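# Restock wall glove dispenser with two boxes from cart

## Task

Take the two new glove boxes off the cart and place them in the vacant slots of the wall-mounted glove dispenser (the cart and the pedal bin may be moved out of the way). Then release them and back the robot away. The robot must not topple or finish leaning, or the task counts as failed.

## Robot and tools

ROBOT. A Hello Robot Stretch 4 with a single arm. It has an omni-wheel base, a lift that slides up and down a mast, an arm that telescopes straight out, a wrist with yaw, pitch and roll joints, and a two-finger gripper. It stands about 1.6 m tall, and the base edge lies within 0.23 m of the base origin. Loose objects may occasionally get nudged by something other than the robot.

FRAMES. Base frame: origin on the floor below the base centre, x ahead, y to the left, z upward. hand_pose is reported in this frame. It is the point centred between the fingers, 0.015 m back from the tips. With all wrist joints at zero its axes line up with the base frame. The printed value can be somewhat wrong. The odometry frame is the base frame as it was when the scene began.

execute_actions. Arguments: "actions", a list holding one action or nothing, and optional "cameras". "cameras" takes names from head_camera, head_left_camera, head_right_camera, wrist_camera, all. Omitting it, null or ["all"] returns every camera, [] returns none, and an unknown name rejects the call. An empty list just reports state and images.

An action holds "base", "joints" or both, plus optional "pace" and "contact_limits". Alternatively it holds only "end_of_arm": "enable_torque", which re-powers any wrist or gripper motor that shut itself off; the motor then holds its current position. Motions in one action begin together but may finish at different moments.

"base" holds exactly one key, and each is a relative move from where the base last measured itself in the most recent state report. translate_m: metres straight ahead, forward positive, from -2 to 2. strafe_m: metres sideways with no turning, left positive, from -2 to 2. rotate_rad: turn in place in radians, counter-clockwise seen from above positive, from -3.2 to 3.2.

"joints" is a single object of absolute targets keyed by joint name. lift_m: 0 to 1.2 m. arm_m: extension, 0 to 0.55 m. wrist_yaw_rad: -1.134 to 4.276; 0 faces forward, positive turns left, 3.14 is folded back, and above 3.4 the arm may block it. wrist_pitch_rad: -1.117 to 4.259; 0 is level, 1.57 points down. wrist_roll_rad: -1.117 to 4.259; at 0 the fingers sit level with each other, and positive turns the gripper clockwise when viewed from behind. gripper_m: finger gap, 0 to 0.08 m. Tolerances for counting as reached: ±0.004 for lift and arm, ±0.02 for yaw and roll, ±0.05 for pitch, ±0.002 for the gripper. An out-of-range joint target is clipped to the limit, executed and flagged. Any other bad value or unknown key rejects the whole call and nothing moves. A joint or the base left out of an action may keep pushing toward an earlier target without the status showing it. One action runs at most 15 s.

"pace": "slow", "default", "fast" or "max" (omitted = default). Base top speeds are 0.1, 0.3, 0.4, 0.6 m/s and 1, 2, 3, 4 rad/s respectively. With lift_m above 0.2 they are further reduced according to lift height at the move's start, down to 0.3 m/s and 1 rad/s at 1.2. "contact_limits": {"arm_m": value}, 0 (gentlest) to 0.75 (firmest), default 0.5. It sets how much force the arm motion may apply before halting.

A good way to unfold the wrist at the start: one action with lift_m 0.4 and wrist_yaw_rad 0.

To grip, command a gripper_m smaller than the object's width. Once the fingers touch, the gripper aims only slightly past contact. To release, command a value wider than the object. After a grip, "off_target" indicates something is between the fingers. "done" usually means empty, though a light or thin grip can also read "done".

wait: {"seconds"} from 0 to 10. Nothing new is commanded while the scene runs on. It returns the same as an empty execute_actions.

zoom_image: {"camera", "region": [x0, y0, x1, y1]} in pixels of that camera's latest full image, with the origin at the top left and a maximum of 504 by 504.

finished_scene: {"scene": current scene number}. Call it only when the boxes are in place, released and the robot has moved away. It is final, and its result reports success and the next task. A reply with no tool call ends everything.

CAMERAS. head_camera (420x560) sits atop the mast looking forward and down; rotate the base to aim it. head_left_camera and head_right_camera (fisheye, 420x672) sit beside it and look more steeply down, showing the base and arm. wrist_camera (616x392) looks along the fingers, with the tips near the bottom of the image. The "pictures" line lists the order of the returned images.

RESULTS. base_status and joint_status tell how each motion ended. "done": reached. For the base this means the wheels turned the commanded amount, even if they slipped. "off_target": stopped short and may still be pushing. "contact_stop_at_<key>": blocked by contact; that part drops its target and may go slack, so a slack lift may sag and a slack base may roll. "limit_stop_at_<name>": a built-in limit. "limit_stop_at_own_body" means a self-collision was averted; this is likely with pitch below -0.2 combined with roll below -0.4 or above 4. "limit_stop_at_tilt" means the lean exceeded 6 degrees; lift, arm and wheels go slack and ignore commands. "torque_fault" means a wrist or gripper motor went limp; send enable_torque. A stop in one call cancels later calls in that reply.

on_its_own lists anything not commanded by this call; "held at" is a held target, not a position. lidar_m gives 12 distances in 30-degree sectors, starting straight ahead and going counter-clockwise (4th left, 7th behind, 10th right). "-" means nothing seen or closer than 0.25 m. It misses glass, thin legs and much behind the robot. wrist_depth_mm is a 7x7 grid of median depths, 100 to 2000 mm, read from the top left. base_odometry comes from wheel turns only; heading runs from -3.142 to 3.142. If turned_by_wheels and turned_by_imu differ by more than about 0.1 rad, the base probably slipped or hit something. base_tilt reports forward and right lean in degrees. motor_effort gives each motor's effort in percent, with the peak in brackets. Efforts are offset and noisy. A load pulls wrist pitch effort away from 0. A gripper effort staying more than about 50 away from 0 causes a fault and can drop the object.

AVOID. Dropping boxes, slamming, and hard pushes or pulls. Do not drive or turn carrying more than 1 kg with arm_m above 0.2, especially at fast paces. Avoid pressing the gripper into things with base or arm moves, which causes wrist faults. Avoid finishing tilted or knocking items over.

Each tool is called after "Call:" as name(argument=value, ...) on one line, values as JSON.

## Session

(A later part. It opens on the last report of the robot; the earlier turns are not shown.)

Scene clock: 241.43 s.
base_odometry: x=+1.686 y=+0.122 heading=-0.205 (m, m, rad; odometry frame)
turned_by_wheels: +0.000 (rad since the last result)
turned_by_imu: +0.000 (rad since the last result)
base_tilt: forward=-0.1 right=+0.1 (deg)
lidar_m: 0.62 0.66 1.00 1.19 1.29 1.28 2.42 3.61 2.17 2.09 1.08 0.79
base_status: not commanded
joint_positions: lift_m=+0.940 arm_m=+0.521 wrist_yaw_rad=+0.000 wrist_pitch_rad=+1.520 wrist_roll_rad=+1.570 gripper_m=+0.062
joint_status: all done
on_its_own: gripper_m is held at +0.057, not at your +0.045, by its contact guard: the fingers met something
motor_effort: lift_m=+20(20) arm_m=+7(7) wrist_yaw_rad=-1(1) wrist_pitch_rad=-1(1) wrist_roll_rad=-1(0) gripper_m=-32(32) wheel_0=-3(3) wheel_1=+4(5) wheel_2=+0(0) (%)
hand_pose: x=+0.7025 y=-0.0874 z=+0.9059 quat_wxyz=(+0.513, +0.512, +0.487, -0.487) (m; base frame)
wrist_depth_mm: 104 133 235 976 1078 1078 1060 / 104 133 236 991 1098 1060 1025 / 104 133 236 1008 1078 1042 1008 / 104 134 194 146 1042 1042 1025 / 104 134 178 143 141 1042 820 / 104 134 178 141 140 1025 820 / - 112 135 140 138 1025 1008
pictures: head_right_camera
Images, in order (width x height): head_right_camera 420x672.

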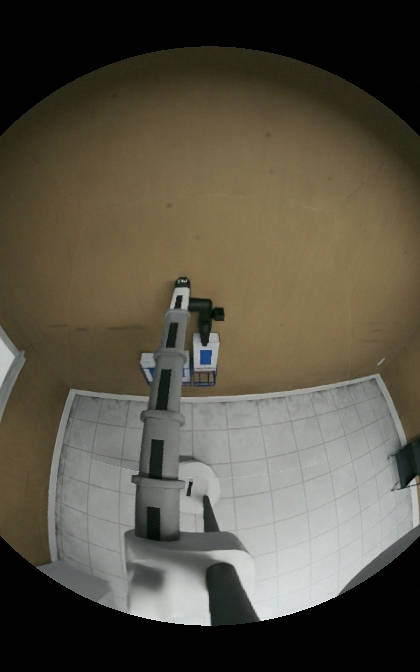

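Call:
execute_actions(actions=[{"joints":{"lift_m":0.82},"pace":"slow"}], cameras=[])

Call:
execute_actions(actions=[{"joints":{"lift_m":0.79},"pace":"slow"}], cameras=["head_right_camera"])

Call:
zoom_image(camera="head_right_camera", region=[160,310,250,400])

Scene clock: 250.67 s.
base_odometry: x=+1.686 y=+0.122 heading=-0.205 (m, m, rad; odometry frame)
turned_by_wheels: +0.000 (rad since the last result)
turned_by_imu: +0.000 (rad since the last result)
base_tilt: forward=+0.0 right=+0.0 (deg)
lidar_m: 0.64 0.67 1.05 1.21 1.29 1.26 2.42 3.61 2.16 2.10 1.10 0.78
base_status: not commanded
joint_positions: lift_m=+0.820 arm_m=+0.521 wrist_yaw_rad=+0.000 wrist_pitch_rad=+1.520 wrist_roll_rad=+1.570 gripper_m=+0.062
joint_status: all done
on_its_own: gripper_m is held at +0.057, not at your +0.045, by its contact guard: the fingers met something
motor_effort: lift_m=+20(20) arm_m=+7(7) wrist_yaw_rad=-2(1) wrist_pitch_rad=-1(1) wrist_roll_rad=+0(2) gripper_m=-31(32) wheel_0=-3(3) wheel_1=+5(5) wheel_2=+0(0) (%)
hand_pose: x=+0.7025 y=-0.0874 z=+0.7859 quat_wxyz=(+0.513, +0.512, +0.487, -0.487) (m; base frame)
wrist_depth_mm: 104 132 235 878 960 960 946 / 104 133 235 891 960 946 904 / 104 134 236 854 931 931 904 / 104 133 195 146 946 917 904 / 104 134 178 143 142 931 842 / 104 134 178 142 140 904 788 / - 112 135 140 138 904 878
pictures: none
No camera images: the call's "cameras" was empty. Leave "cameras" out to get every camera's image.

Scene clock: 251.73 s.
base_odometry: x=+1.686 y=+0.122 heading=-0.205 (m, m, rad; odometry frame)
turned_by_wheels: +0.000 (rad since the last result)
turned_by_imu: +0.000 (rad since the last result)
base_tilt: forward=+0.1 right=+0.1 (deg)
lidar_m: 0.64 0.67 1.03 1.22 1.30 1.27 2.42 3.64 2.16 2.08 1.08 0.79
base_status: not commanded
joint_positions: lift_m=+0.790 arm_m=+0.521 wrist_yaw_rad=+0.000 wrist_pitch_rad=+1.520 wrist_roll_rad=+1.570 gripper_m=+0.062
joint_status: all done
on_its_own: gripper_m is held at +0.057, not at your +0.045, by its contact guard: the fingers met something
motor_effort: lift_m=+20(21) arm_m=+6(6) wrist_yaw_rad=-1(1) wrist_pitch_rad=-1(1) wrist_roll_rad=-2(0) gripper_m=-32(32) wheel_0=-2(3) wheel_1=+5(5) wheel_2=+0(0) (%)
hand_pose: x=+0.7025 y=-0.0874 z=+0.7559 quat_wxyz=(+0.513, +0.512, +0.487, -0.487) (m; base frame)
wrist_depth_mm: 103 133 236 842 931 917 878 / 104 133 236 854 931 904 878 / 104 133 235 842 917 904 891 / 104 134 195 145 904 891 866 / 104 134 178 143 142 891 820 / 104 134 178 142 141 878 788 / - 112 135 140 138 866 854
pictures: head_right_camera
Images, in order (width x height): head_right_camera 420x672.

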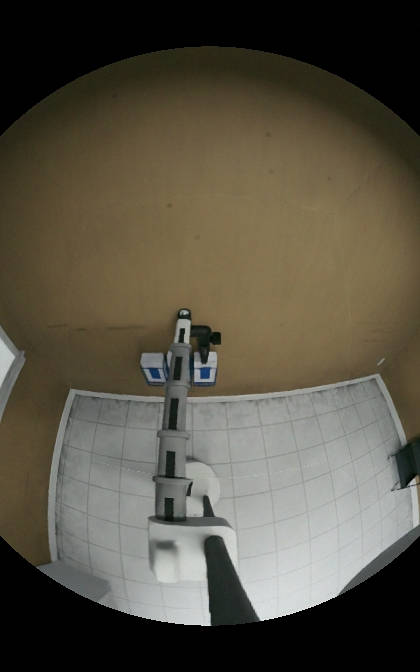

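Region (160, 310, 250, 400) of head_right_camera's 420x672 image, scaled by 5.600, with more detail than that image has.

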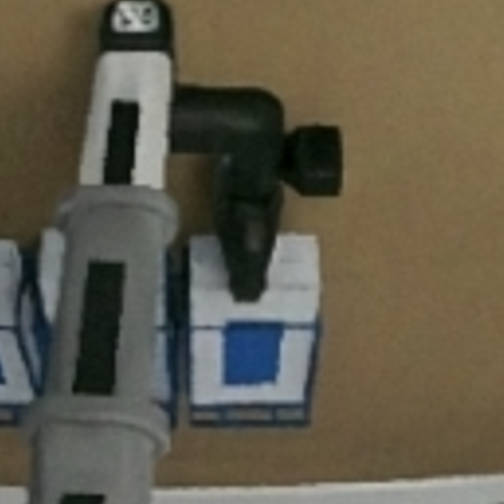

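Clear of the ring.

Call:
execute_actions(actions=[{"joints":{"lift_m":0.775},"pace":"slow"}], cameras=[])

Call:
execute_actions(actions=[{"joints":{"gripper_m":0.068},"pace":"slow"}], cameras=[])

Call:
execute_actions(actions=[{"joints":{"lift_m":0.86}}], cameras=[])

Call:
execute_actions(actions=[{"joints":{"arm_m":0},"base":{"translate_m":-0.5}}], cameras=["head_right_camera"])

Call:
zoom_image(camera="head_right_camera", region=[130,280,260,380])

Scene clock: 266.33 s.
base_odometry: x=+1.686 y=+0.122 heading=-0.205 (m, m, rad; odometry frame)
turned_by_wheels: +0.000 (rad since the last result)
turned_by_imu: +0.000 (rad since the last result)
base_tilt: forward=-0.1 right=+0.0 (deg)
lidar_m: 0.63 0.68 1.03 1.21 1.29 1.30 2.42 3.61 2.17 2.06 1.10 0.79
base_status: not commanded
joint_positions: lift_m=+0.775 arm_m=+0.521 wrist_yaw_rad=+0.000 wrist_pitch_rad=+1.520 wrist_roll_rad=+1.570 gripper_m=+0.062
joint_status: all done
on_its_own: gripper_m is held at +0.057, not at your +0.045, by its contact guard: the fingers met something
motor_effort: lift_m=+20(19) arm_m=+7(7) wrist_yaw_rad=-2(0) wrist_pitch_rad=-1(1) wrist_roll_rad=-2(1) gripper_m=-33(32) wheel_0=-2(2) wheel_1=+5(5) wheel_2=+0(0) (%)
hand_pose: x=+0.7025 y=-0.0874 z=+0.7409 quat_wxyz=(+0.513, +0.512, +0.487, -0.487) (m; base frame)
wrist_depth_mm: 103 133 235 842 917 891 891 / 104 133 236 820 904 891 866 / 104 133 236 820 891 891 878 / 104 134 193 145 878 891 854 / 104 134 178 143 142 866 831 / 104 133 177 142 141 866 788 / - 112 135 140 138 842 842
pictures: none
No camera images: the call's "cameras" was empty. Leave "cameras" out to get every camera's image.

Scene clock: 267.10 s.
base_odometry: x=+1.686 y=+0.122 heading=-0.205 (m, m, rad; odometry frame)
turned_by_wheels: +0.000 (rad since the last result)
turned_by_imu: +0.000 (rad since the last result)
base_tilt: forward=-0.1 right=+0.0 (deg)
lidar_m: 0.64 0.64 1.05 1.20 1.29 1.28 2.41 3.59 2.15 2.10 1.14 0.80
base_status: not commanded
joint_positions: lift_m=+0.775 arm_m=+0.521 wrist_yaw_rad=+0.000 wrist_pitch_rad=+1.520 wrist_roll_rad=+1.570 gripper_m=+0.068
joint_status: all done
motor_effort: lift_m=+20(20) arm_m=+6(6) wrist_yaw_rad=-1(0) wrist_pitch_rad=-1(1) wrist_roll_rad=-3(2) gripper_m=+3(31) wheel_0=-2(2) wheel_1=+4(5) wheel_2=+0(0) (%)
hand_pose: x=+0.7025 y=-0.0874 z=+0.7409 quat_wxyz=(+0.513, +0.512, +0.487, -0.487) (m; base frame)
wrist_depth_mm: 103 132 232 842 917 904 891 / 103 132 234 831 917 878 878 / 104 133 236 831 904 891 866 / 104 133 196 155 878 854 866 / 104 133 193 152 185 866 820 / 104 133 176 151 183 866 809 / - 111 137 151 148 842 854
pictures: none
No camera images: the call's "cameras" was empty. Leave "cameras" out to get every camera's image.

Scene clock: 268.43 s.
base_odometry: x=+1.686 y=+0.122 heading=-0.205 (m, m, rad; odometry frame)
turned_by_wheels: +0.000 (rad since the last result)
turned_by_imu: +0.000 (rad since the last result)
base_tilt: forward=+0.0 right=+0.0 (deg)
lidar_m: 0.62 0.68 1.06 1.20 1.30 1.29 2.40 3.61 2.17 2.10 1.10 0.78
base_status: not commanded
joint_positions: lift_m=+0.860 arm_m=+0.521 wrist_yaw_rad=+0.000 wrist_pitch_rad=+1.520 wrist_roll_rad=+1.570 gripper_m=+0.068
joint_status: all done
motor_effort: lift_m=+23(25) arm_m=+7(6) wrist_yaw_rad=+0(0) wrist_pitch_rad=-1(1) wrist_roll_rad=+0(1) gripper_m=+2(2) wheel_0=-2(2) wheel_1=+4(5) wheel_2=+0(0) (%)
hand_pose: x=+0.7025 y=-0.0874 z=+0.8256 quat_wxyz=(+0.513, +0.512, +0.487, -0.487) (m; base frame)
wrist_depth_mm: 103 132 233 931 1008 991 976 / 103 132 234 904 976 960 976 / 104 133 235 917 1008 960 976 / 104 133 235 278 976 976 946 / 104 133 236 237 976 960 809 / 104 133 211 236 960 946 798 / - 110 136 235 159 931 917
pictures: none
No camera images: the call's "cameras" was empty. Leave "cameras" out to get every camera's image.

Scene clock: 271.60 s.
base_odometry: x=+1.197 y=+0.224 heading=-0.205 (m, m, rad; odometry frame)
turned_by_wheels: +0.000 (rad since the last result)
turned_by_imu: +0.000 (rad since the last result)
base_tilt: forward=+0.0 right=+0.1 (deg)
lidar_m: 1.14 1.27 1.27 1.25 0.93 0.88 2.33 3.13 2.62 2.06 1.87 1.31
base_status: done
joint_positions: lift_m=+0.860 arm_m=+0.001 wrist_yaw_rad=+0.000 wrist_pitch_rad=+1.520 wrist_roll_rad=+1.570 gripper_m=+0.068
joint_status: all done
motor_effort: lift_m=+23(23) arm_m=-6(7) wrist_yaw_rad=-1(1) wrist_pitch_rad=-2(2) wrist_roll_rad=-1(2) gripper_m=+2(2) wheel_0=-1(9) wheel_1=-3(7) wheel_2=-1(10) (%)
hand_pose: x=+0.1827 y=-0.0874 z=+0.8256 quat_wxyz=(+0.513, +0.512, +0.487, -0.487) (m; base frame)
wrist_depth_mm: 1078 1060 1042 1025 1025 976 991 / 1060 1060 1025 1042 991 976 960 / 1078 1042 1025 1008 976 976 946 / 1060 1025 1008 1008 842 976 946 / 1060 1042 1025 991 750 750 433 / 1042 1025 991 1008 759 732 931 / 1042 111 136 976 159 732 931
pictures: head_right_camera
Images, in order (width x height): head_right_camera 420x672.

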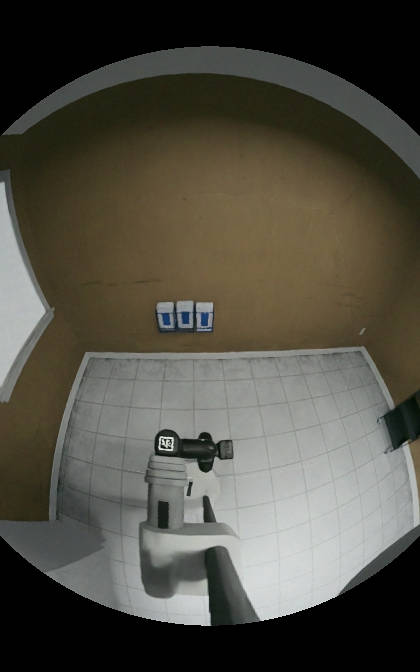

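Region (130, 280, 260, 380) of head_right_camera's 420x672 image, scaled by 3.877, with more detail than that image has; it fills the top 388 rows of this view, and the rest is white.

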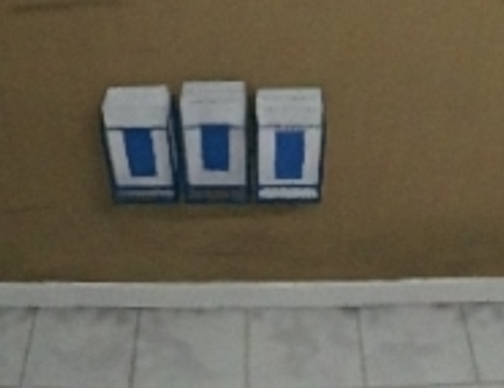

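Call:
execute_actions(actions=[{"joints":{"lift_m":0.3,"wrist_pitch_rad":0,"wrist_roll_rad":0,"arm_m":0.3,"gripper_m":0},"base":{"strafe_m":0.15}}], cameras=["wrist_camera"])

Scene clock: 278.40 s.
base_odometry: x=+1.227 y=+0.371 heading=-0.205 (m, m, rad; odometry frame)
turned_by_wheels: +0.000 (rad since the last result)
turned_by_imu: +0.000 (rad since the last result)
base_tilt: forward=+0.0 right=+0.0 (deg)
lidar_m: 1.14 1.28 1.09 1.06 0.92 0.78 1.71 3.12 2.79 2.21 1.86 1.22
base_status: done
joint_positions: lift_m=+0.300 arm_m=+0.299 wrist_yaw_rad=+0.000 wrist_pitch_rad=+0.003 wrist_roll_rad=+0.000 gripper_m=+0.000
joint_status: all done
motor_effort: lift_m=+18(21) arm_m=+7(6) wrist_yaw_rad=-2(1) wrist_pitch_rad=-11(16) wrist_roll_rad=-2(6) gripper_m=-1(2) wheel_0=-1(10) wheel_1=+3(15) wheel_2=+0(2) (%)
hand_pose: x=+0.6825 y=-0.0874 z=+0.4777 quat_wxyz=(+1.000, +0.000, +0.002, +0.000) (m; base frame)
wrist_depth_mm: 750 768 759 750 759 768 759 / 750 759 750 750 741 750 759 / 750 741 654 676 647 750 750 / 732 732 647 676 640 759 750 / 732 741 732 741 741 732 741 / 723 732 732 723 732 732 723 / 732 732 732 126 732 732 741
pictures: wrist_camera
Images, in order (width x height): wrist_camera 616x392.

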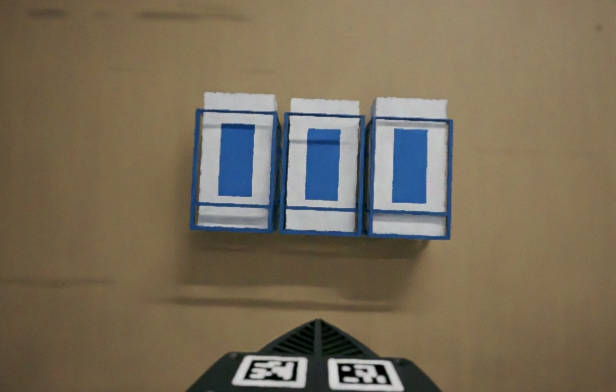

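Call:
finished_scene(scene=2)

The scene is finished: the task was done.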